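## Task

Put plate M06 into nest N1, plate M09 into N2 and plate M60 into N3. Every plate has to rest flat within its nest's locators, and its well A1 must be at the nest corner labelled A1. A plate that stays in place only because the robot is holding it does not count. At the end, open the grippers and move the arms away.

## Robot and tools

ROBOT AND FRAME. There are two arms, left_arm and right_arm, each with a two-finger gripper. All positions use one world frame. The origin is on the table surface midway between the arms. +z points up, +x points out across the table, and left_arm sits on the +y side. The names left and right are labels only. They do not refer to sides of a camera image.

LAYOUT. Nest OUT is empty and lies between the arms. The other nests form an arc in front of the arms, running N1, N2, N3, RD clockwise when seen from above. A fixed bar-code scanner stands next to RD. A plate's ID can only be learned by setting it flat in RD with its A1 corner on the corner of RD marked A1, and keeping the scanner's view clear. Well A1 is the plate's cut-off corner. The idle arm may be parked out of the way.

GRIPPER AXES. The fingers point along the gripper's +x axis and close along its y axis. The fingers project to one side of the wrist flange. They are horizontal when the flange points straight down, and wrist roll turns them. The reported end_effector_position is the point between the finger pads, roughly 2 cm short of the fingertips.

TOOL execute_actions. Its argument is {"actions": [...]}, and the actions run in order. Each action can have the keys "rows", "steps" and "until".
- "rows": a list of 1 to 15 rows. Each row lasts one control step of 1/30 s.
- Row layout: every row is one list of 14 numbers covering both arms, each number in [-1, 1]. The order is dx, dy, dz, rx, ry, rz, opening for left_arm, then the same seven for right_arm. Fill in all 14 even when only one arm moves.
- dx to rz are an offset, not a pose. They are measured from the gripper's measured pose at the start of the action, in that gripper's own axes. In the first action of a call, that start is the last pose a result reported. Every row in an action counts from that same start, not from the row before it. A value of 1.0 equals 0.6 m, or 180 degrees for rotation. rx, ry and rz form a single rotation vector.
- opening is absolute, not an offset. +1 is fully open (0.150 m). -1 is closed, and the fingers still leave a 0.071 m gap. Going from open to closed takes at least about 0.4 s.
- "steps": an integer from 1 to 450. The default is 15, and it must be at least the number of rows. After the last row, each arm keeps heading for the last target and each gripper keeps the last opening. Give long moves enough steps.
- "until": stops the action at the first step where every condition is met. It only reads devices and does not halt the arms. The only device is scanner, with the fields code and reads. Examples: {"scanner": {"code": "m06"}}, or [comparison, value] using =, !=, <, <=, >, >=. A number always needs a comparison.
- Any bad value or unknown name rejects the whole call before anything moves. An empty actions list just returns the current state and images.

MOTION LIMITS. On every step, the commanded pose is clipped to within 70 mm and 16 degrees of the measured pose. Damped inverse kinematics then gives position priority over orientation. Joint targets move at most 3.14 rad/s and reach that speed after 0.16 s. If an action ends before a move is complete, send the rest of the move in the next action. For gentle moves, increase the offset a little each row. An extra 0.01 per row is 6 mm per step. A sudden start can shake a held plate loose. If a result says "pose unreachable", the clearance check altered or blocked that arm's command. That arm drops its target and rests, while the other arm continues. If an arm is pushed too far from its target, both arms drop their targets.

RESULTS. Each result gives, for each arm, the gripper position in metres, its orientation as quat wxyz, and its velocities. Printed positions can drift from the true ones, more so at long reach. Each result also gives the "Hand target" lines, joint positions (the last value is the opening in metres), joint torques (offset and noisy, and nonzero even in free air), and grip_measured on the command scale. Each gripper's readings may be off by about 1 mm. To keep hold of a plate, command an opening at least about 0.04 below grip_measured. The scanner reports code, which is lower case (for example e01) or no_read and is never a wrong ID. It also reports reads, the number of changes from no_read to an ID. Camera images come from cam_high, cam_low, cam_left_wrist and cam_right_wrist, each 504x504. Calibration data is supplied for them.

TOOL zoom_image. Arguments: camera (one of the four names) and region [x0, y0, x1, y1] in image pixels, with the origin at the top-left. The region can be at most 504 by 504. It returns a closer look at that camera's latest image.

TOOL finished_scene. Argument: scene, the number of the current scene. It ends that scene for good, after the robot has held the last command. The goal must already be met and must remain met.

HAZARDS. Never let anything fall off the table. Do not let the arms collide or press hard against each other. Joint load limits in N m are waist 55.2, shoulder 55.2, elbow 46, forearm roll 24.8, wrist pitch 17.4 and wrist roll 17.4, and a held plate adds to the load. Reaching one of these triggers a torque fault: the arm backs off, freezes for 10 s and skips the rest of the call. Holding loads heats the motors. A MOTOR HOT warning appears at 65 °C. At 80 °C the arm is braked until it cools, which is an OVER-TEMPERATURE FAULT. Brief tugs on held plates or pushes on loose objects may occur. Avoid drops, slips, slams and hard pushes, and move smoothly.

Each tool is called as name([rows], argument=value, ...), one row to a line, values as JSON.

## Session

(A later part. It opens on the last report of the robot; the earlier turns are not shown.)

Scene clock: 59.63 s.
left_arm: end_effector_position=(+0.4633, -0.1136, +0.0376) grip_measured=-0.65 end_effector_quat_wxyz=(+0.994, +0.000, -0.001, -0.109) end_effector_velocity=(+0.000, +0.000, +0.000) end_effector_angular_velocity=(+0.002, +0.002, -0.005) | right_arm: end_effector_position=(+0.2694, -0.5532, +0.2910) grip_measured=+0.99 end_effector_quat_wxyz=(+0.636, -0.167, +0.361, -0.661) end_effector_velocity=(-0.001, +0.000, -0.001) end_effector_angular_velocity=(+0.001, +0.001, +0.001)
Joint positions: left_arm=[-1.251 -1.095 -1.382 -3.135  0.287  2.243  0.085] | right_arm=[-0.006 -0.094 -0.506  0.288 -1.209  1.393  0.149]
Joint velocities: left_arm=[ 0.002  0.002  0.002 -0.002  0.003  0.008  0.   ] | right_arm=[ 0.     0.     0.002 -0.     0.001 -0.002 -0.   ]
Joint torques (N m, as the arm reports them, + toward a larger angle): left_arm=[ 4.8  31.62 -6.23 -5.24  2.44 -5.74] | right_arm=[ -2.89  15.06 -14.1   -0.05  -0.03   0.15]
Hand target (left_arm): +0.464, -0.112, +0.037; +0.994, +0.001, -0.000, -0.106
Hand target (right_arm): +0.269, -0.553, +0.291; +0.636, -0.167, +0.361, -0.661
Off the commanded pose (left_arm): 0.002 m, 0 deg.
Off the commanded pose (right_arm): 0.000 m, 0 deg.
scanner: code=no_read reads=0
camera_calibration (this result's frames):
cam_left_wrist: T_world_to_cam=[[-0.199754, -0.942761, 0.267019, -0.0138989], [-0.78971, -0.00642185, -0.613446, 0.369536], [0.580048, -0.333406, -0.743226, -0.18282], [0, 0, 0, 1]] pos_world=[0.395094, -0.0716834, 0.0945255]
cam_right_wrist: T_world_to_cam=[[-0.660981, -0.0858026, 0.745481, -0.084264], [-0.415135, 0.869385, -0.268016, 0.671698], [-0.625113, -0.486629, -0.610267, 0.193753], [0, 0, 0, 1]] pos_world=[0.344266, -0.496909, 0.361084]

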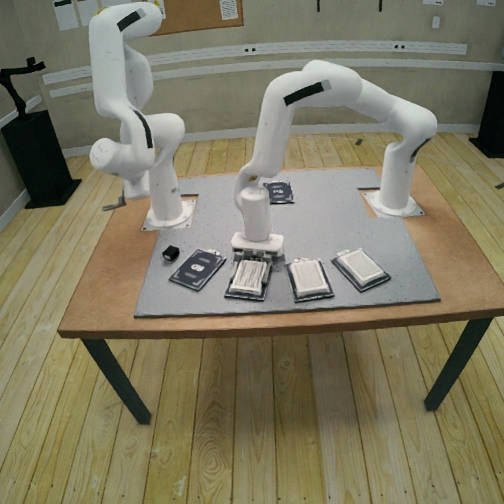

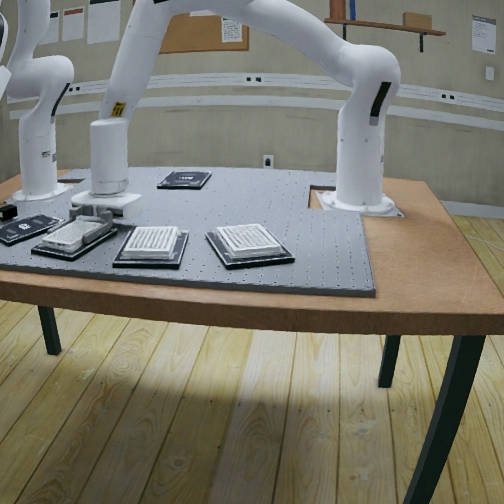

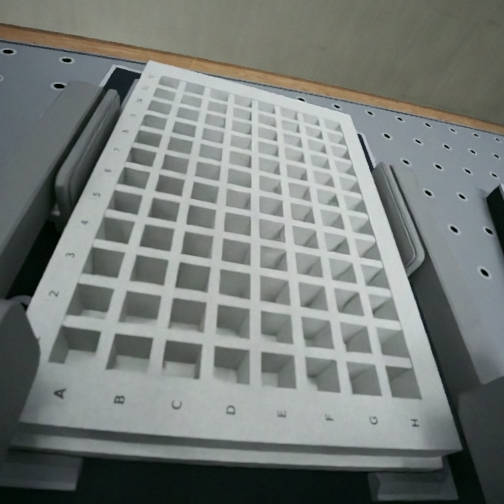

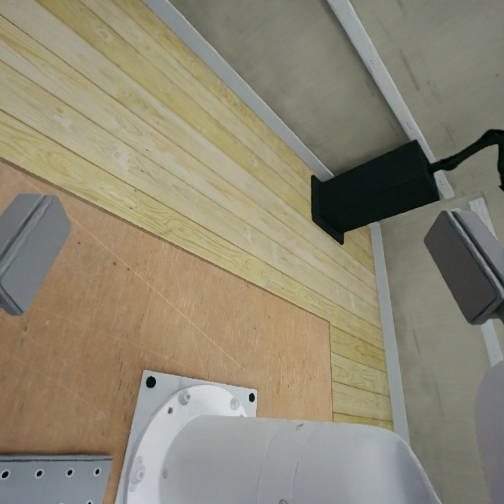

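execute_actions([
  {"rows":[[0,-0.003,0,0,0,0,-0.76,0,0,0,0,0,0,1]],"steps":12},
])

Scene clock: 62.50 s.
left_arm: end_effector_position=(+0.4631, -0.1143, +0.0370) grip_measured=-0.65 end_effector_quat_wxyz=(+0.994, +0.001, -0.000, -0.108) end_effector_velocity=(-0.000, -0.001, +0.000) end_effector_angular_velocity=(-0.004, -0.002, +0.003) | right_arm: end_effector_position=(+0.2694, -0.5532, +0.2910) grip_measured=+0.99 end_effector_quat_wxyz=(+0.636, -0.167, +0.361, -0.661) end_effector_velocity=(+0.001, +0.000, +0.000) end_effector_angular_velocity=(-0.001, -0.003, -0.000)
Joint positions: left_arm=[-1.252 -1.097 -1.386 -3.135  0.291  2.24   0.085] | right_arm=[-0.006 -0.094 -0.506  0.288 -1.209  1.393  0.149]
Joint velocities: left_arm=[-0.002 -0.001 -0.001  0.    -0.004 -0.005 -0.   ] | right_arm=[ 0.    -0.    -0.002  0.     0.001  0.     0.   ]
Joint torques (N m, as the arm reports them, + toward a larger angle): left_arm=[ -5.33  30.9  -10.1   -3.35   0.94  -2.74] | right_arm=[ -2.48  14.94 -13.79   0.27  -0.1    0.19]
Hand target (left_arm): +0.463, -0.115, +0.038; +0.994, +0.000, -0.001, -0.109
Hand target (right_arm): +0.269, -0.553, +0.291; +0.636, -0.167, +0.361, -0.661
Off the commanded pose (left_arm): 0.001 m, 0 deg.
Off the commanded pose (right_arm): 0.000 m, 0 deg.
scanner: code=no_read reads=0
camera_calibration (this result's frames):
cam_left_wrist: T_world_to_cam=[[-0.197865, -0.943611, 0.265419, -0.0153778], [-0.790331, -0.0066011, -0.612645, 0.369275], [0.57985, -0.33099, -0.744459, -0.182958], [0, 0, 0, 1]] pos_world=[0.394895, -0.0726305, 0.0941107]
cam_right_wrist: T_world_to_cam=[[-0.660981, -0.0858025, 0.745481, -0.084264], [-0.415135, 0.869385, -0.268016, 0.671698], [-0.625113, -0.486629, -0.610267, 0.193753], [0, 0, 0, 1]] pos_world=[0.344266, -0.496909, 0.361084]

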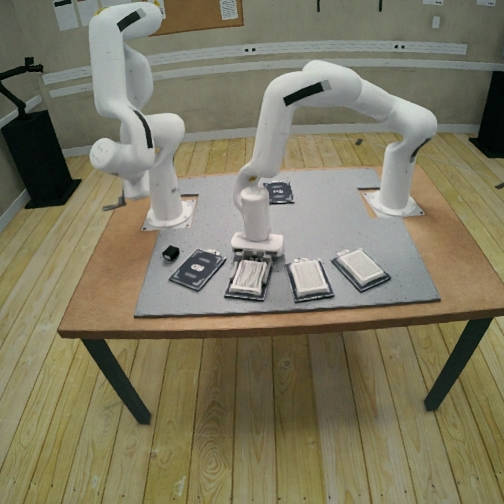

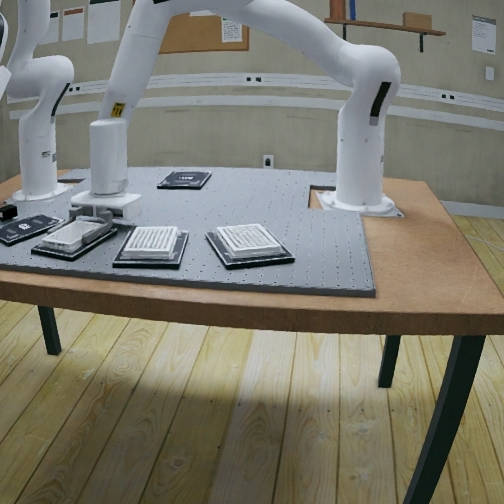

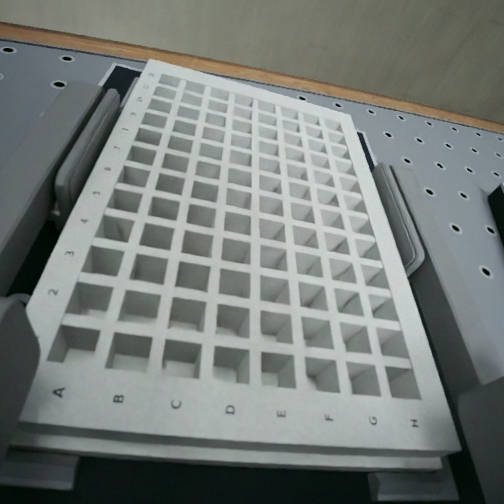

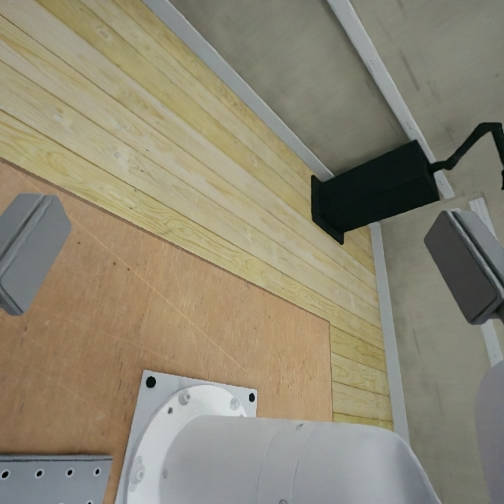

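execute_actions([
  {"rows":[[0,-0.002,0.005,0,0,0,-0.76,0,0,0,0,0,0,1],[0,-0.002,0.012,0,0,0,-0.76,0,0,0,0,0,0,1],[0,-0.002,0.022,0,0,0,-0.76,0,0,0,0,0,0,1],[0,-0.002,0.034,0,0,0,-0.76,0,0,0,0,0,0,1],[0,-0.002,0.05,0,0,0,-0.76,0,0,0,0,0,0,1]],"steps":14},
  {"rows":[[-0.02,0,0,0,0,0,-0.76,0,0,0,0,0,0,1],[-0.05,0,0,0,0,0,-0.76,0,0,0,0,0,0,1],[-0.09,0,0,0,0,0,-0.76,0,0,0,0,0,0,1],[-0.13,0,0,0,0,0,-0.76,0,0,0,0,0,0,1],[-0.17,0,0,0,0,0,-0.76,0,0,0,0,0,0,1],[-0.21,0,0,0,0,0,-0.76,0,0,0,0,0,0,1],[-0.25,0,0,0,0,0,-0.76,0,0,0,0,0,0,1],[-0.29,0,0,0,0,0,-0.76,0,0,0,0,0,0,1],[-0.33,0,0,0,0,0,-0.76,0,0,0,0,0,0,1],[-0.37,0,0,0,0,0,-0.76,0,0,0,0,0,0,1],[-0.41,0,0,0,0,0,-0.76,0,0,0,0,0,0,1],[-0.45,0,0,0,0,0,-0.76,0,0,0,0,0,0,1],[-0.48,0,0,0,0,0,-0.76,0,0,0,0,0,0,1],[-0.5,0,0,0,0,0,-0.76,0,0,0,0,0,0,1]],"steps":30},
  {"rows":[[0,0,-0.01,0,0,0,-0.76,0,0,0,0,0,0,1],[0,0,-0.02,0,0,0,-0.76,0,0,0,0,0,0,1],[0,0,-0.03,0,0,0,-0.76,0,0,0,0,0,0,1],[0,0,-0.04,0,0,0,-0.76,0,0,0,0,0,0,1],[0,0,-0.05,0,0,0,-0.76,0,0,0,0,0,0,1],[0,0,-0.058,0,0,0,-0.76,0,0,0,0,0,0,1]],"steps":18},
])

zoom_image(camera="cam_low", region=[80,160,220,240])

Scene clock: 75.80 s.
left_arm: end_effector_position=(+0.1696, -0.0516, +0.0319) grip_measured=-0.65 end_effector_quat_wxyz=(+0.994, +0.001, +0.002, -0.108) end_effector_velocity=(-0.000, +0.001, -0.002) end_effector_angular_velocity=(+0.003, +0.002, -0.003) | right_arm: end_effector_position=(+0.2694, -0.5532, +0.2910) grip_measured=+0.99 end_effector_quat_wxyz=(+0.636, -0.167, +0.361, -0.661) end_effector_velocity=(+0.000, -0.000, -0.000) end_effector_angular_velocity=(-0.001, -0.001, +0.000)
Joint positions: left_arm=[-1.756 -0.951 -0.996 -3.212  0.047  1.812  0.085] | right_arm=[-0.006 -0.094 -0.506  0.288 -1.209  1.393  0.149]
Joint velocities: left_arm=[ 0.001 -0.002  0.001 -0.046  0.     0.05   0.   ] | right_arm=[-0.    -0.     0.    -0.001  0.002  0.     0.   ]
Joint torques (N m, as the arm reports them, + toward a larger angle): left_arm=[-11.16  31.96 -12.82   0.29  -0.6   -0.98] | right_arm=[ -2.59  14.85 -13.75   0.15  -0.02   0.17]
Hand target (left_arm): +0.170, -0.051, +0.032; +0.994, +0.001, +0.002, -0.108
Hand target (right_arm): +0.269, -0.553, +0.291; +0.636, -0.167, +0.361, -0.661
Off the commanded pose (left_arm): 0.000 m, 0 deg.
Off the commanded pose (right_arm): 0.000 m, 0 deg.
scanner: code=no_read reads=0
camera_calibration (this result's frames):
cam_left_wrist: T_world_to_cam=[[-0.196404, -0.943567, 0.266659, -0.0132437], [-0.792904, -0.00715085, -0.609305, 0.134935], [0.576827, -0.331105, -0.746753, 0.00476841], [0, 0, 0, 1]] pos_world=[0.101639, -0.00995255, 0.089309]
cam_right_wrist: T_world_to_cam=[[-0.660981, -0.0858025, 0.745481, -0.0842641], [-0.415135, 0.869385, -0.268016, 0.671698], [-0.625113, -0.486629, -0.610267, 0.193753], [0, 0, 0, 1]] pos_world=[0.344266, -0.496909, 0.361084]

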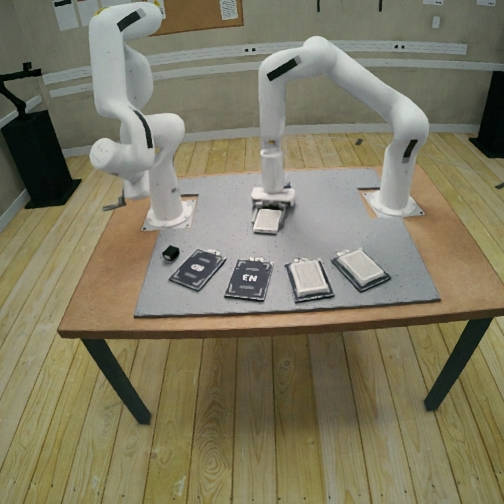

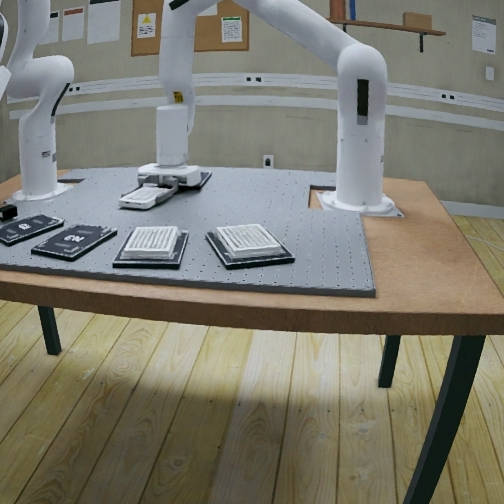

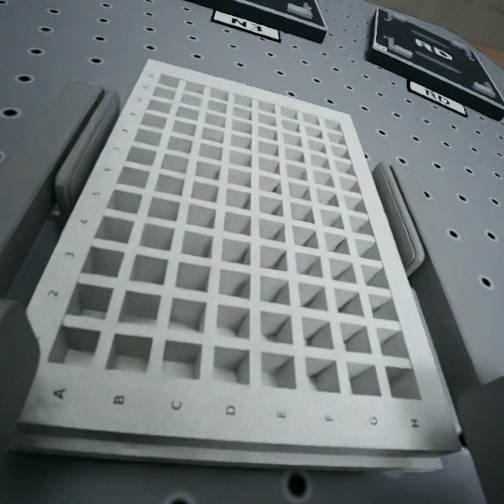

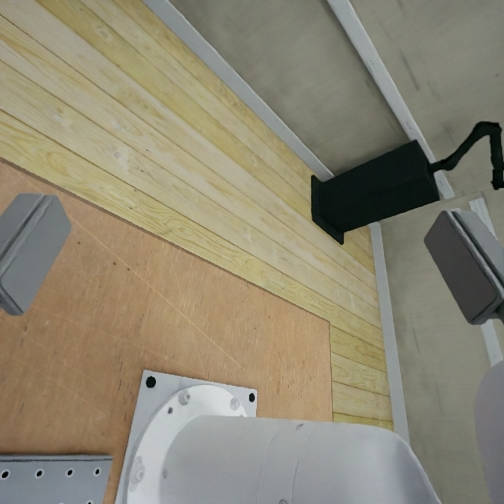

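Region (80, 160, 220, 240) of cam_low's 504x504 image, scaled by 3.600, with more detail than that image has; it fills the top 288 rows of this view, and the rest is white.

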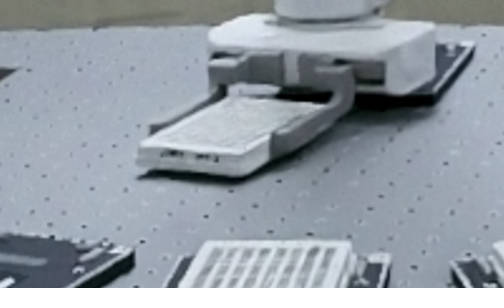

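execute_actions([
  {"rows":[[0,0,-0.003,0,0,0,-0.76,0,0,0,0,0,0,1],[0,0,-0.007,0,0,0,-0.76,0,0,0,0,0,0,1]],"steps":12},
])

zoom_image(camera="cam_low", region=[80,160,220,240])

Scene clock: 79.73 s.
left_arm: end_effector_position=(+0.1696, -0.0517, +0.0278) grip_measured=-0.65 end_effector_quat_wxyz=(+0.994, +0.001, +0.002, -0.108) end_effector_velocity=(-0.000, -0.000, -0.000) end_effector_angular_velocity=(+0.000, +0.000, -0.003) | right_arm: end_effector_position=(+0.2694, -0.5532, +0.2910) grip_measured=+0.99 end_effector_quat_wxyz=(+0.636, -0.167, +0.361, -0.661) end_effector_velocity=(-0.000, +0.000, -0.000) end_effector_angular_velocity=(+0.001, -0.001, +0.000)
Joint positions: left_arm=[-1.756 -0.961 -1.001 -3.218  0.042  1.819  0.085] | right_arm=[-0.006 -0.094 -0.506  0.288 -1.209  1.393  0.149]
Joint velocities: left_arm=[ 0.    -0.     0.    -0.006  0.     0.009 -0.   ] | right_arm=[-0.     0.     0.     0.     0.    -0.001 -0.   ]
Joint torques (N m, as the arm reports them, + toward a larger angle): left_arm=[ -9.35  30.4  -12.21  -0.2   -0.54  -0.49] | right_arm=[ -2.92  14.16 -13.64   0.13  -0.07   0.2 ]
Hand target (left_arm): +0.170, -0.052, +0.028; +0.994, +0.001, +0.002, -0.108
Hand target (right_arm): +0.269, -0.553, +0.291; +0.636, -0.167, +0.361, -0.661
Off the commanded pose (left_arm): 0.000 m, 0 deg.
Off the commanded pose (right_arm): 0.000 m, 0 deg.
scanner: code=no_read reads=0
camera_calibration (this result's frames):
cam_left_wrist: T_world_to_cam=[[-0.19642, -0.943546, 0.26672, -0.0121613], [-0.792846, -0.00720986, -0.609379, 0.13238], [0.5769, -0.331162, -0.746671, 0.00164995], [0, 0, 0, 1]] pos_world=[0.101617, -0.00997389, 0.0851453]
cam_right_wrist: T_world_to_cam=[[-0.660981, -0.0858025, 0.745481, -0.0842641], [-0.415135, 0.869385, -0.268016, 0.671698], [-0.625113, -0.486629, -0.610267, 0.193753], [0, 0, 0, 1]] pos_world=[0.344266, -0.496909, 0.361084]

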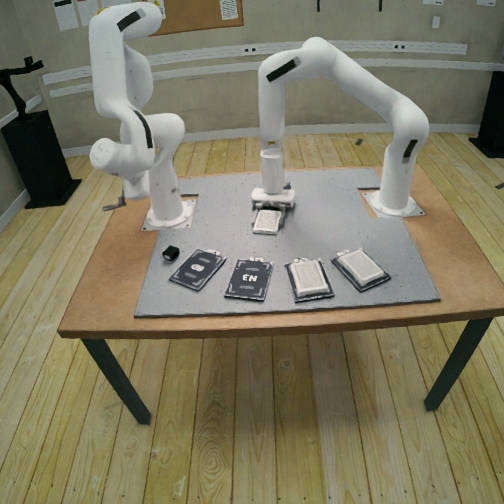

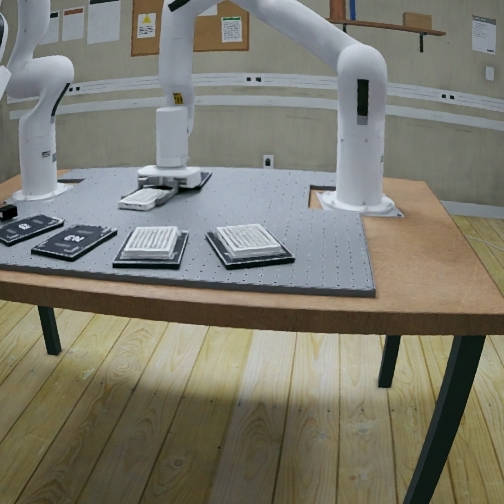

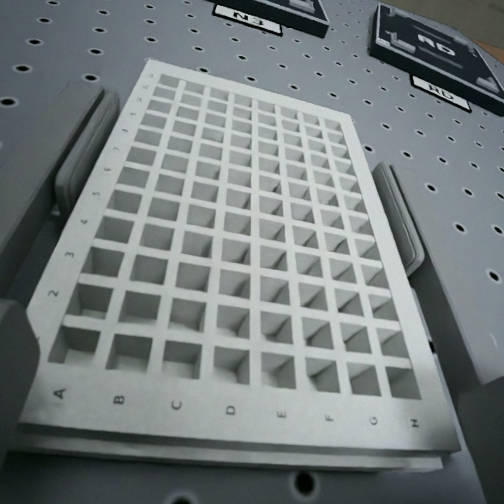

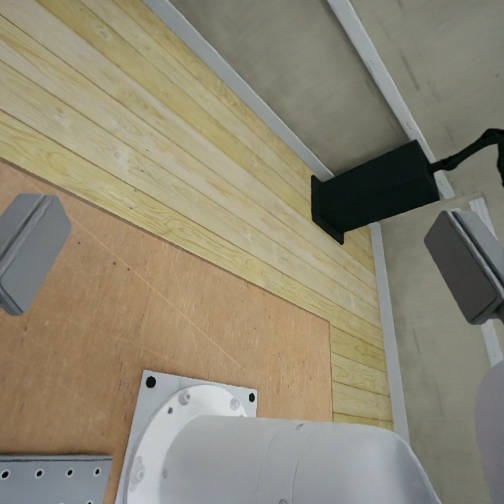

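Region (80, 160, 220, 240) of cam_low's 504x504 image, scaled by 3.600, with more detail than that image has; it fills the top 288 rows of this view, and the rest is white.

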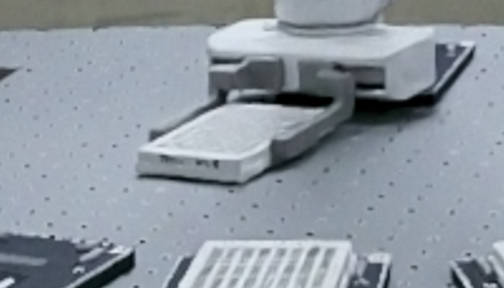

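execute_actions([
  {"rows":[[0,0,-0.0025,0,0,0,-0.76,0,0,0,0,0,0,1]],"steps":8},
  {"rows":[[0,0,0,0,0,0,-0.6,0,0,0,0,0,0,1],[0,0,0,0,0,0,-0.2,0,0,0,0,0,0,1]],"steps":10},
  {"rows":[[0,0,0.03,0,0,0,-0.2,0,0,0,0,0,0,1],[0,0,0.075,0,0,0,-0.2,0,0,0,0,0,0,1]],"steps":12},
  {"rows":[[0.346,0.57,0,0,-0.001,0.204,-0.2,0,0,0,0,0,0,1]],"steps":45},
  {"rows":[[0,0,-0.012,0,0,0,-0.2,0,0,0,0,0,0,1],[0,0,-0.024,0,0,0,-0.2,0,0,0,0,0,0,1],[0,0,-0.036,0,0,0,-0.2,0,0,0,0,0,0,1],[0,0,-0.05,0,0,0,-0.2,0,0,0,0,0,0,1]],"steps":15},
])

zoom_image(camera="cam_low", region=[180,190,320,290])

Scene clock: 86.33 s.
left_arm: end_effector_position=(+0.4462, +0.2387, +0.0410) grip_measured=-0.20 end_effector_quat_wxyz=(+0.978, +0.001, -0.000, +0.211) end_effector_velocity=(-0.001, +0.001, -0.002) end_effector_angular_velocity=(+0.002, +0.003, +0.000) | right_arm: end_effector_position=(+0.2694, -0.5532, +0.2910) grip_measured=+0.99 end_effector_quat_wxyz=(+0.636, -0.167, +0.361, -0.661) end_effector_velocity=(-0.000, -0.000, +0.000) end_effector_angular_velocity=(+0.000, +0.000, +0.000)
Joint positions: left_arm=[-0.971 -0.851 -0.732 -3.159 -0.118  1.904  0.103] | right_arm=[-0.006 -0.094 -0.506  0.288 -1.209  1.393  0.149]
Joint velocities: left_arm=[ 0.    -0.003 -0.     0.007 -0.    -0.007 -0.   ] | right_arm=[-0. -0. -0. -0. -0. -0. -0.]
Joint torques (N m, as the arm reports them, + toward a larger angle): left_arm=[ -9.33  26.37 -10.3    0.18  -0.37  -0.36] | right_arm=[ -2.16  14.87 -13.73   0.1   -0.08   0.19]
Hand target (left_arm): +0.446, +0.239, +0.041; +0.978, +0.001, -0.000, +0.211
Hand target (right_arm): +0.269, -0.553, +0.291; +0.636, -0.167, +0.361, -0.661
Off the commanded pose (left_arm): 0.000 m, 0 deg.
Off the commanded pose (right_arm): 0.000 m, 0 deg.
scanner: code=no_read reads=0
camera_calibration (this result's frames):
cam_left_wrist: T_world_to_cam=[[0.405367, -0.874769, 0.265435, 0.0277137], [-0.62906, -0.477611, -0.613328, 0.401212], [0.663296, 0.0816484, -0.74389, -0.189079], [0, 0, 0, 1]] pos_world=[0.366567, 0.231304, 0.098065]
cam_right_wrist: T_world_to_cam=[[-0.660982, -0.0858028, 0.745481, -0.084264], [-0.415135, 0.869385, -0.268016, 0.671698], [-0.625113, -0.486629, -0.610267, 0.193753], [0, 0, 0, 1]] pos_world=[0.344266, -0.496909, 0.361084]

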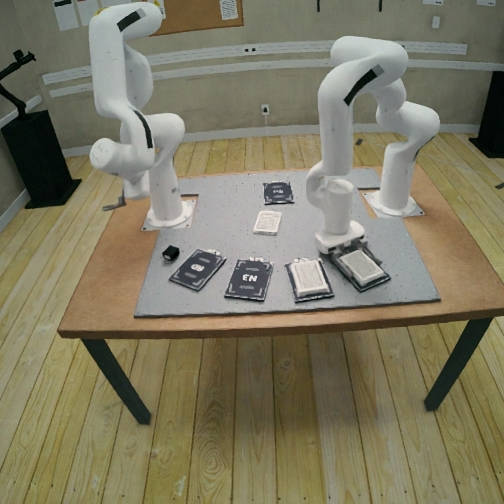

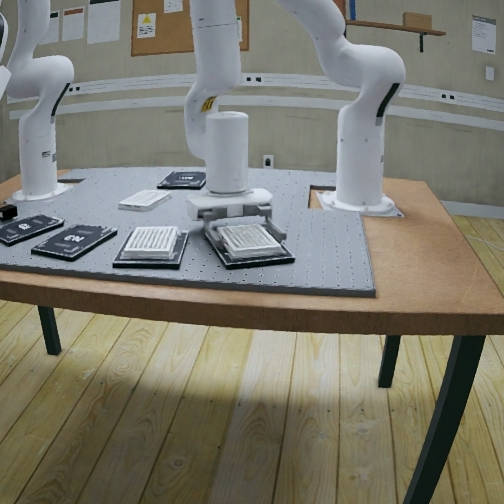

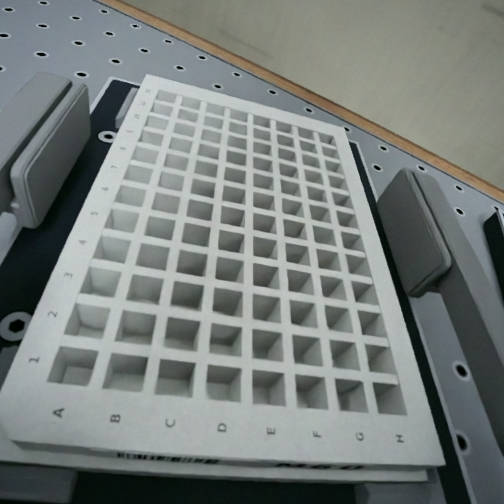

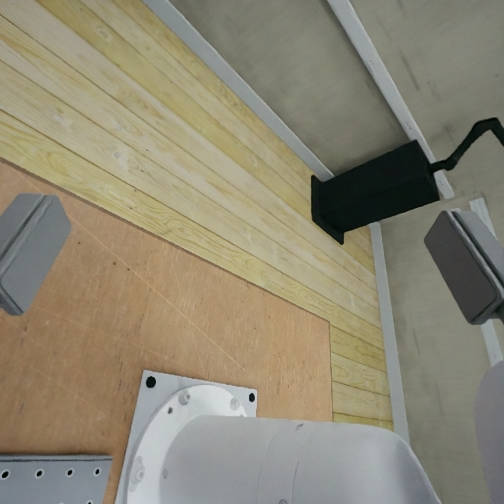

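Region (180, 190, 320, 290) of cam_low's 504x504 image, scaled by 3.600, with more detail than that image has; it fills the top 360 rows of this view, and the rest is white.

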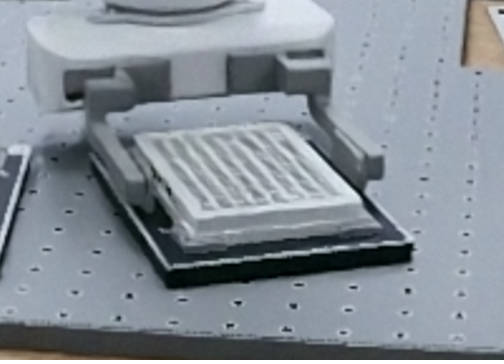

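execute_actions([
  {"rows":[[0,0,-0.003,0,0,0,-0.3,0,0,0,0,0,0,1],[0,0,-0.006,0,0,0,-0.4,0,0,0,0,0,0,1]],"steps":12},
])

Scene clock: 87.90 s.
left_arm: end_effector_position=(+0.4462, +0.2387, +0.0375) grip_measured=-0.40 end_effector_quat_wxyz=(+0.978, +0.001, -0.000, +0.211) end_effector_velocity=(-0.000, +0.000, +0.000) end_effector_angular_velocity=(-0.000, -0.000, +0.001) | right_arm: end_effector_position=(+0.2694, -0.5532, +0.2910) grip_measured=+0.99 end_effector_quat_wxyz=(+0.636, -0.167, +0.361, -0.661) end_effector_velocity=(-0.001, +0.000, -0.000) end_effector_angular_velocity=(+0.001, +0.001, -0.000)
Joint positions: left_arm=[-0.971 -0.861 -0.736 -3.158 -0.124  1.903  0.095] | right_arm=[-0.006 -0.094 -0.506  0.288 -1.209  1.393  0.149]
Joint velocities: left_arm=[-0.     0.     0.    -0.    -0.    -0.001 -0.   ] | right_arm=[-0.    -0.     0.001  0.001 -0.001 -0.001 -0.   ]
Joint torques (N m, as the arm reports them, + toward a larger angle): left_arm=[-10.51  27.55  -9.24  -0.32  -0.46  -0.51] | right_arm=[ -2.77  14.68 -13.97   0.06  -0.07   0.17]
Hand target (left_arm): +0.446, +0.239, +0.037; +0.978, +0.001, -0.000, +0.211
Hand target (right_arm): +0.269, -0.553, +0.291; +0.636, -0.167, +0.361, -0.661
Off the commanded pose (left_arm): 0.000 m, 0 deg.
Off the commanded pose (right_arm): 0.000 m, 0 deg.
scanner: code=no_read reads=0
camera_calibration (this result's frames):
cam_left_wrist: T_world_to_cam=[[0.40536, -0.874754, 0.265496, 0.0286477], [-0.629039, -0.477645, -0.613323, 0.399027], [0.66332, 0.0816091, -0.743873, -0.191746], [0, 0, 0, 1]] pos_world=[0.36658, 0.231301, 0.0944925]
cam_right_wrist: T_world_to_cam=[[-0.660982, -0.0858029, 0.74548, -0.084264], [-0.415135, 0.869385, -0.268016, 0.671698], [-0.625113, -0.486629, -0.610267, 0.193753], [0, 0, 0, 1]] pos_world=[0.344266, -0.496909, 0.361084]

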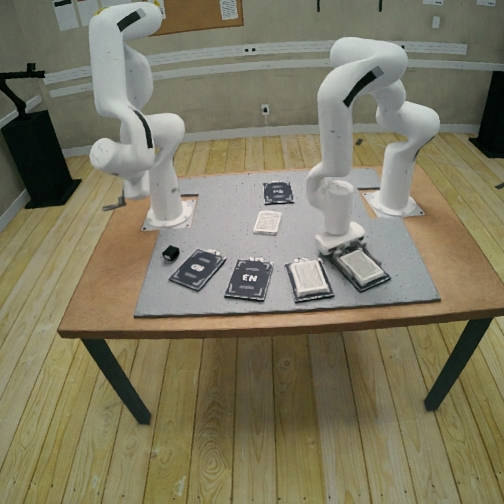

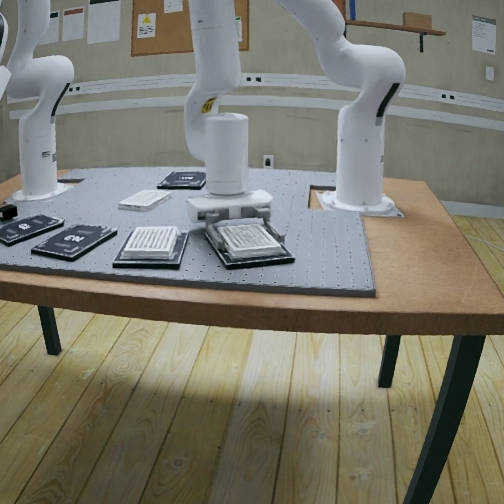

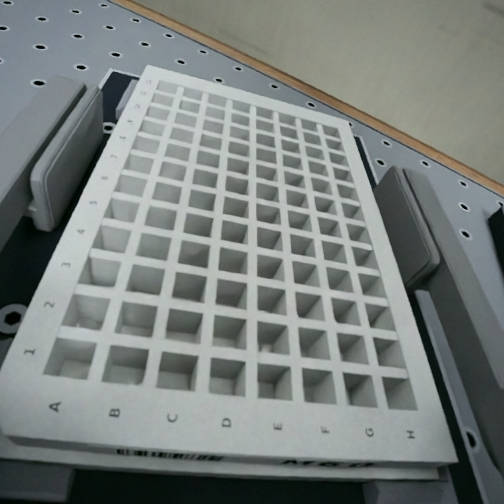

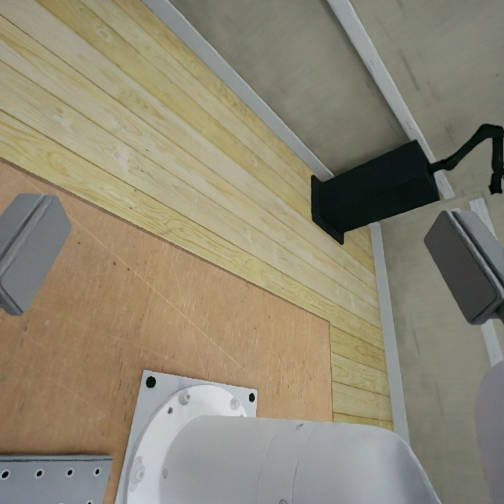

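execute_actions([
  {"rows":[[-0.004,0.001,0,0,0,0,-0.4,0,0,0,0,0,0,1]],"steps":10},
  {"rows":[[0,0,0,0,0,0,-0.5,0,0,0,0,0,0,1],[0,0,0,0,0,0,-0.6,0,0,0,0,0,0,1],[0,0,0,0,0,0,-0.65,0,0,0,0,0,0,1],[0,0,0,0,0,0,-0.7,0,0,0,0,0,0,1],[0,0,0,0,0,0,-0.76,0,0,0,0,0,0,1]],"steps":14},
])

Scene clock: 90.67 s.
left_arm: end_effector_position=(+0.4438, +0.2382, +0.0375) grip_measured=-0.66 end_effector_quat_wxyz=(+0.978, +0.001, -0.000, +0.211) end_effector_velocity=(-0.000, +0.000, -0.001) end_effector_angular_velocity=(+0.000, +0.000, +0.000) | right_arm: end_effector_position=(+0.2694, -0.5532, +0.2910) grip_measured=+0.99 end_effector_quat_wxyz=(+0.636, -0.167, +0.361, -0.661) end_effector_velocity=(+0.000, +0.000, -0.000) end_effector_angular_velocity=(-0.000, -0.001, -0.001)
Joint positions: left_arm=[-0.976 -0.86  -0.733 -3.157 -0.126  1.897  0.085] | right_arm=[-0.006 -0.094 -0.506  0.288 -1.209  1.393  0.149]
Joint velocities: left_arm=[ 0.    -0.002  0.     0.    -0.001 -0.001  0.   ] | right_arm=[-0.    -0.    -0.     0.     0.002  0.     0.   ]
Joint torques (N m, as the arm reports them, + toward a larger angle): left_arm=[-10.93  26.45  -9.43  -0.14  -0.42  -0.54] | right_arm=[ -2.86  15.82 -13.54   0.16  -0.07   0.2 ]
Hand target (left_arm): +0.444, +0.238, +0.037; +0.978, +0.001, -0.000, +0.211
Hand target (right_arm): +0.269, -0.553, +0.291; +0.636, -0.167, +0.361, -0.661
Off the commanded pose (left_arm): 0.000 m, 0 deg.
Off the commanded pose (right_arm): 0.000 m, 0 deg.
scanner: code=no_read reads=0
camera_calibration (this result's frames):
cam_left_wrist: T_world_to_cam=[[0.405307, -0.874754, 0.265578, 0.0292242], [-0.629025, -0.477659, -0.613326, 0.397294], [0.663365, 0.08153, -0.743841, -0.190116], [0, 0, 0, 1]] pos_world=[0.36418, 0.230835, 0.0944937]
cam_right_wrist: T_world_to_cam=[[-0.660981, -0.0858029, 0.745481, -0.0842641], [-0.415135, 0.869385, -0.268016, 0.671698], [-0.625113, -0.486629, -0.610267, 0.193753], [0, 0, 0, 1]] pos_world=[0.344266, -0.496909, 0.361084]

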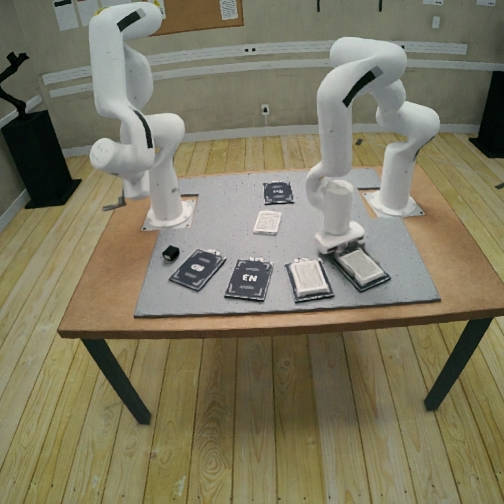

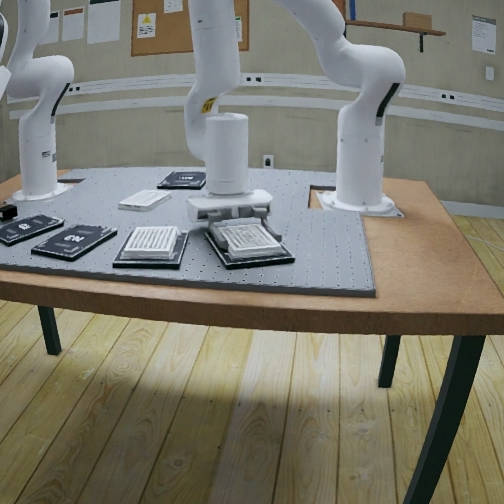

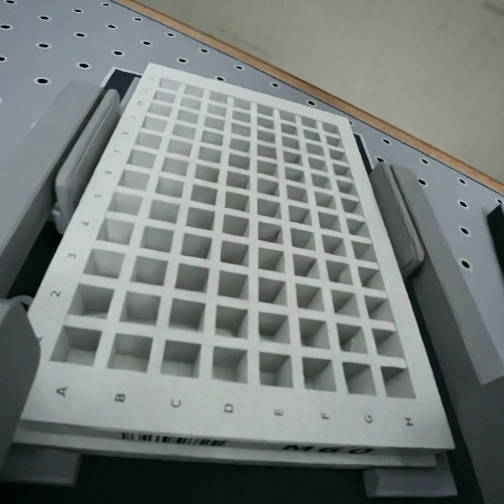

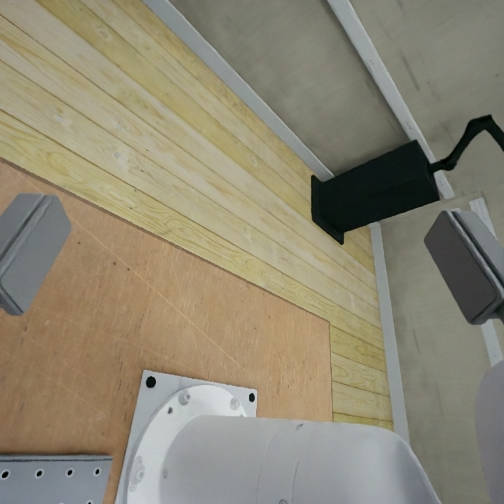

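execute_actions([
  {"rows":[[0,0,0.005,0,0,0,-0.76,0,0,0,0,0,0,1],[0,0,0.012,0,0,0,-0.76,0,0,0,0,0,0,1],[0,0,0.022,0,0,0,-0.76,0,0,0,0,0,0,1],[0,0,0.036,0,0,0,-0.76,0,0,0,0,0,0,1],[0,0,0.055,0,0,0,-0.76,0,0,0,0,0,0,1]],"steps":14},
  {"rows":[[-0.011,-0.027,0,0,0,-0.01,-0.76,0,0,0,0,0,0,1],[-0.026,-0.066,0,0,0,-0.025,-0.76,0,0,0,0,0,0,1],[-0.043,-0.11,0,0,0,-0.041,-0.76,0,0,0,0,0,0,1],[-0.064,-0.165,0,0,0,-0.061,-0.76,0,0,0,0,0,0,1],[-0.086,-0.22,0,0,0,-0.082,-0.76,0,0,0,0,0,0,1],[-0.107,-0.275,0,0,0,-0.102,-0.76,0,0,0,0,0,0,1],[-0.128,-0.33,0,0,0,-0.123,-0.76,0,0,0,0,0,0,1],[-0.15,-0.385,0,0,0,-0.143,-0.76,0,0,0,0,0,0,1],[-0.171,-0.44,0,0,0,-0.164,-0.76,0,0,0,0,0,0,1],[-0.193,-0.495,0,0,0,-0.184,-0.76,0,0,0,0,0,0,1],[-0.214,-0.55,0,0,0,-0.2048,-0.76,0,0,0,0,0,0,1]],"steps":40},
  {"rows":[[0,0,-0.01,0,0,0,-0.76,0,0,0,0,0,0,1],[0,0,-0.02,0,0,0,-0.76,0,0,0,0,0,0,1],[0,0,-0.03,0,0,0,-0.76,0,0,0,0,0,0,1],[0,0,-0.04,0,0,0,-0.76,0,0,0,0,0,0,1]],"steps":16},
])

zoom_image(camera="cam_high", region=[210,230,300,310])

Scene clock: 98.10 s.
left_arm: end_effector_position=(+0.4630, -0.1153, +0.0454) grip_measured=-0.66 end_effector_quat_wxyz=(+0.994, +0.001, +0.000, -0.109) end_effector_velocity=(-0.001, +0.001, -0.002) end_effector_angular_velocity=(+0.004, +0.002, -0.002) | right_arm: end_effector_position=(+0.2694, -0.5532, +0.2910) grip_measured=+0.99 end_effector_quat_wxyz=(+0.636, -0.167, +0.361, -0.661) end_effector_velocity=(-0.000, +0.000, -0.000) end_effector_angular_velocity=(+0.000, +0.001, +0.000)
Joint positions: left_arm=[-1.253 -1.08  -1.379 -3.137  0.301  2.244  0.085] | right_arm=[-0.006 -0.094 -0.506  0.288 -1.209  1.393  0.149]
Joint velocities: left_arm=[-0.    -0.003  0.001 -0.     0.     0.002  0.   ] | right_arm=[ 0.    -0.     0.001 -0.    -0.    -0.    -0.   ]
Joint torques (N m, as the arm reports them, + toward a larger angle): left_arm=[-10.47  36.48 -17.77  -0.55  -0.37  -0.23] | right_arm=[ -2.34  14.56 -13.67   0.32  -0.12   0.19]
Hand target (left_arm): +0.463, -0.115, +0.045; +0.994, +0.001, +0.000, -0.109
Hand target (right_arm): +0.269, -0.553, +0.291; +0.636, -0.167, +0.361, -0.661
Off the commanded pose (left_arm): 0.000 m, 0 deg.
Off the commanded pose (right_arm): 0.000 m, 0 deg.
scanner: code=no_read reads=0
camera_calibration (this result's frames):
cam_left_wrist: T_world_to_cam=[[-0.199877, -0.94329, 0.265054, -0.0175556], [-0.790802, -0.00441539, -0.612056, 0.374777], [0.578516, -0.331941, -0.745073, -0.176426], [0, 0, 0, 1]] pos_world=[0.394931, -0.0734683, 0.102587]
cam_right_wrist: T_world_to_cam=[[-0.660981, -0.0858031, 0.745481, -0.0842643], [-0.415135, 0.869385, -0.268016, 0.671698], [-0.625113, -0.486629, -0.610267, 0.193753], [0, 0, 0, 1]] pos_world=[0.344266, -0.496909, 0.361084]

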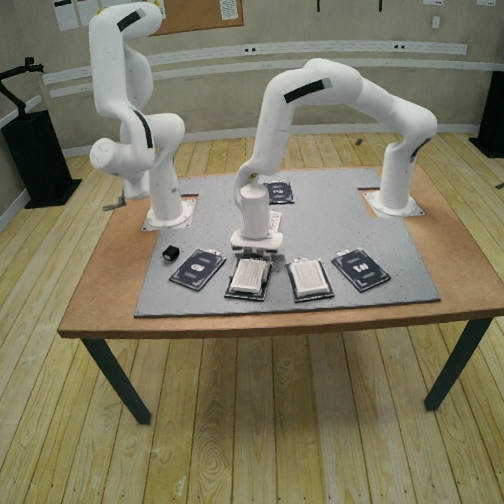

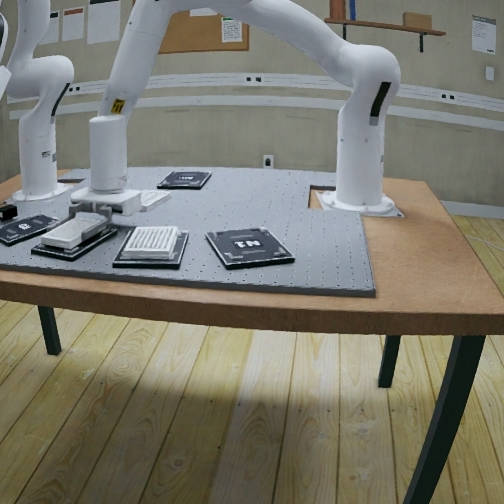

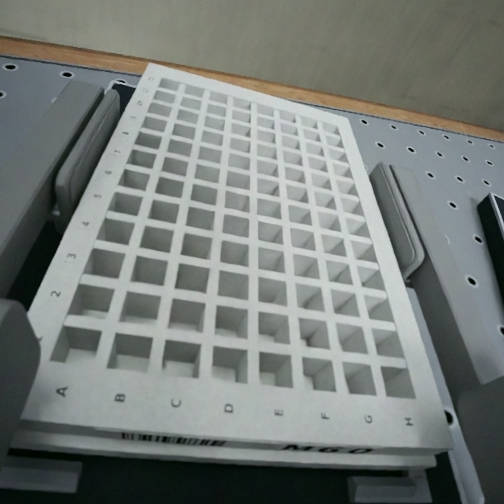

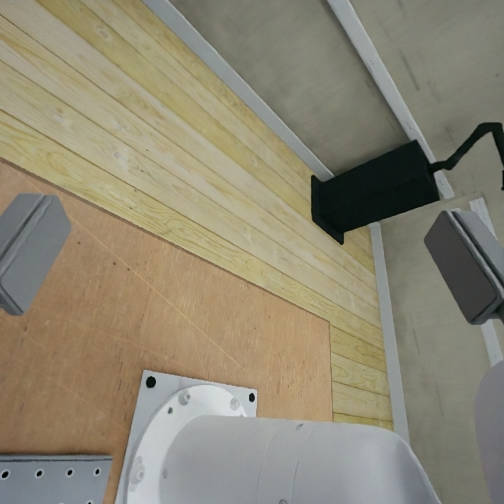

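Region (210, 230, 300, 310) of cam_high's 504x504 image, scaled by 5.600, with more detail than that image has.

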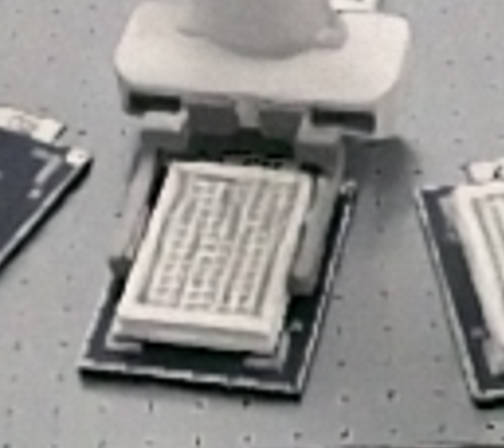

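execute_actions([
  {"rows":[[0,-0.0005,-0.003,0,0,0,-0.76,0,0,0,0,0,0,1],[0,-0.0005,-0.006,0,0,0,-0.76,0,0,0,0,0,0,1],[0,-0.0005,-0.0105,0,0,0,-0.76,0,0,0,0,0,0,1]],"steps":15},
])

Scene clock: 101.03 s.
left_arm: end_effector_position=(+0.4629, -0.1155, +0.0391) grip_measured=-0.66 end_effector_quat_wxyz=(+0.994, +0.001, +0.000, -0.109) end_effector_velocity=(-0.000, +0.000, -0.001) end_effector_angular_velocity=(-0.000, -0.000, +0.001) | right_arm: end_effector_position=(+0.2694, -0.5532, +0.2910) grip_measured=+0.99 end_effector_quat_wxyz=(+0.636, -0.167, +0.361, -0.661) end_effector_velocity=(-0.001, +0.000, -0.001) end_effector_angular_velocity=(+0.001, +0.002, -0.000)
Joint positions: left_arm=[-1.253 -1.093 -1.387 -3.137  0.295  2.243  0.085] | right_arm=[-0.006 -0.094 -0.506  0.288 -1.209  1.393  0.149]
Joint velocities: left_arm=[-0.    -0.001 -0.     0.001 -0.001 -0.001  0.   ] | right_arm=[-0.    -0.     0.002  0.001 -0.    -0.001 -0.   ]
Joint torques (N m, as the arm reports them, + toward a larger angle): left_arm=[ -9.37  36.1  -17.26  -0.2   -0.65  -0.35] | right_arm=[ -2.8   14.91 -13.88   0.2   -0.03   0.16]
Hand target (left_arm): +0.463, -0.116, +0.039; +0.994, +0.001, +0.000, -0.109
Hand target (right_arm): +0.269, -0.553, +0.291; +0.636, -0.167, +0.361, -0.661
Off the commanded pose (left_arm): 0.000 m, 0 deg.
Off the commanded pose (right_arm): 0.000 m, 0 deg.
scanner: code=no_read reads=0
camera_calibration (this result's frames):
cam_left_wrist: T_world_to_cam=[[-0.199826, -0.94332, 0.264986, -0.0161683], [-0.79084, -0.00439202, -0.612008, 0.370873], [0.578482, -0.331857, -0.745137, -0.181118], [0, 0, 0, 1]] pos_world=[0.394844, -0.0737282, 0.0963038]
cam_right_wrist: T_world_to_cam=[[-0.660981, -0.0858032, 0.745481, -0.0842643], [-0.415135, 0.869385, -0.268016, 0.671698], [-0.625113, -0.486629, -0.610267, 0.193753], [0, 0, 0, 1]] pos_world=[0.344266, -0.496909, 0.361084]

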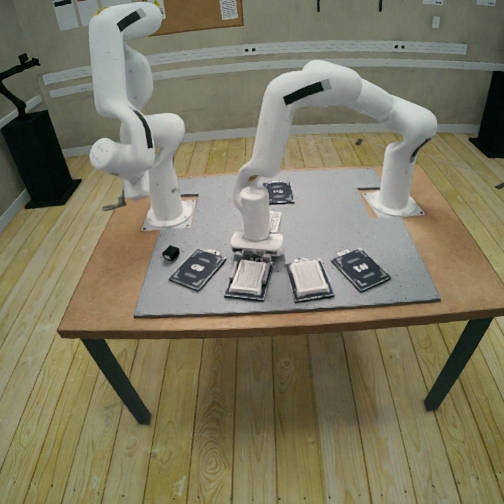

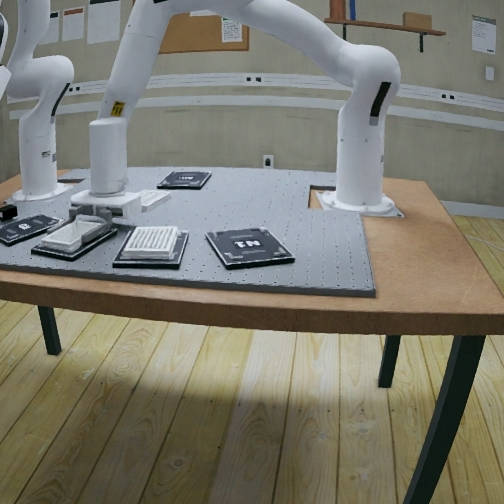

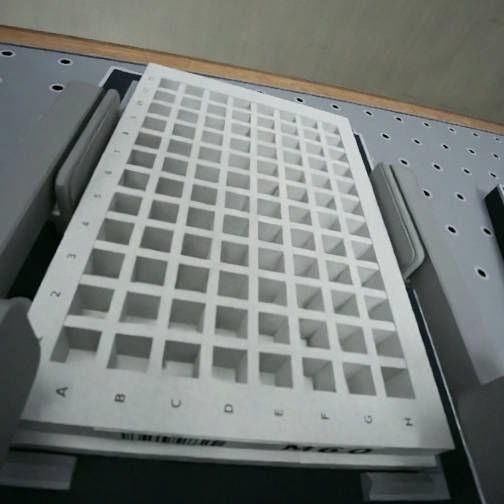

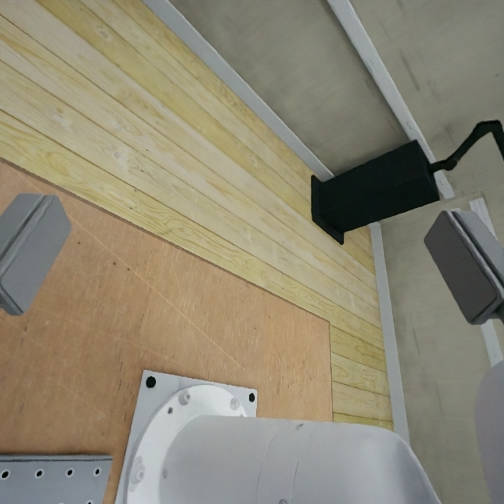

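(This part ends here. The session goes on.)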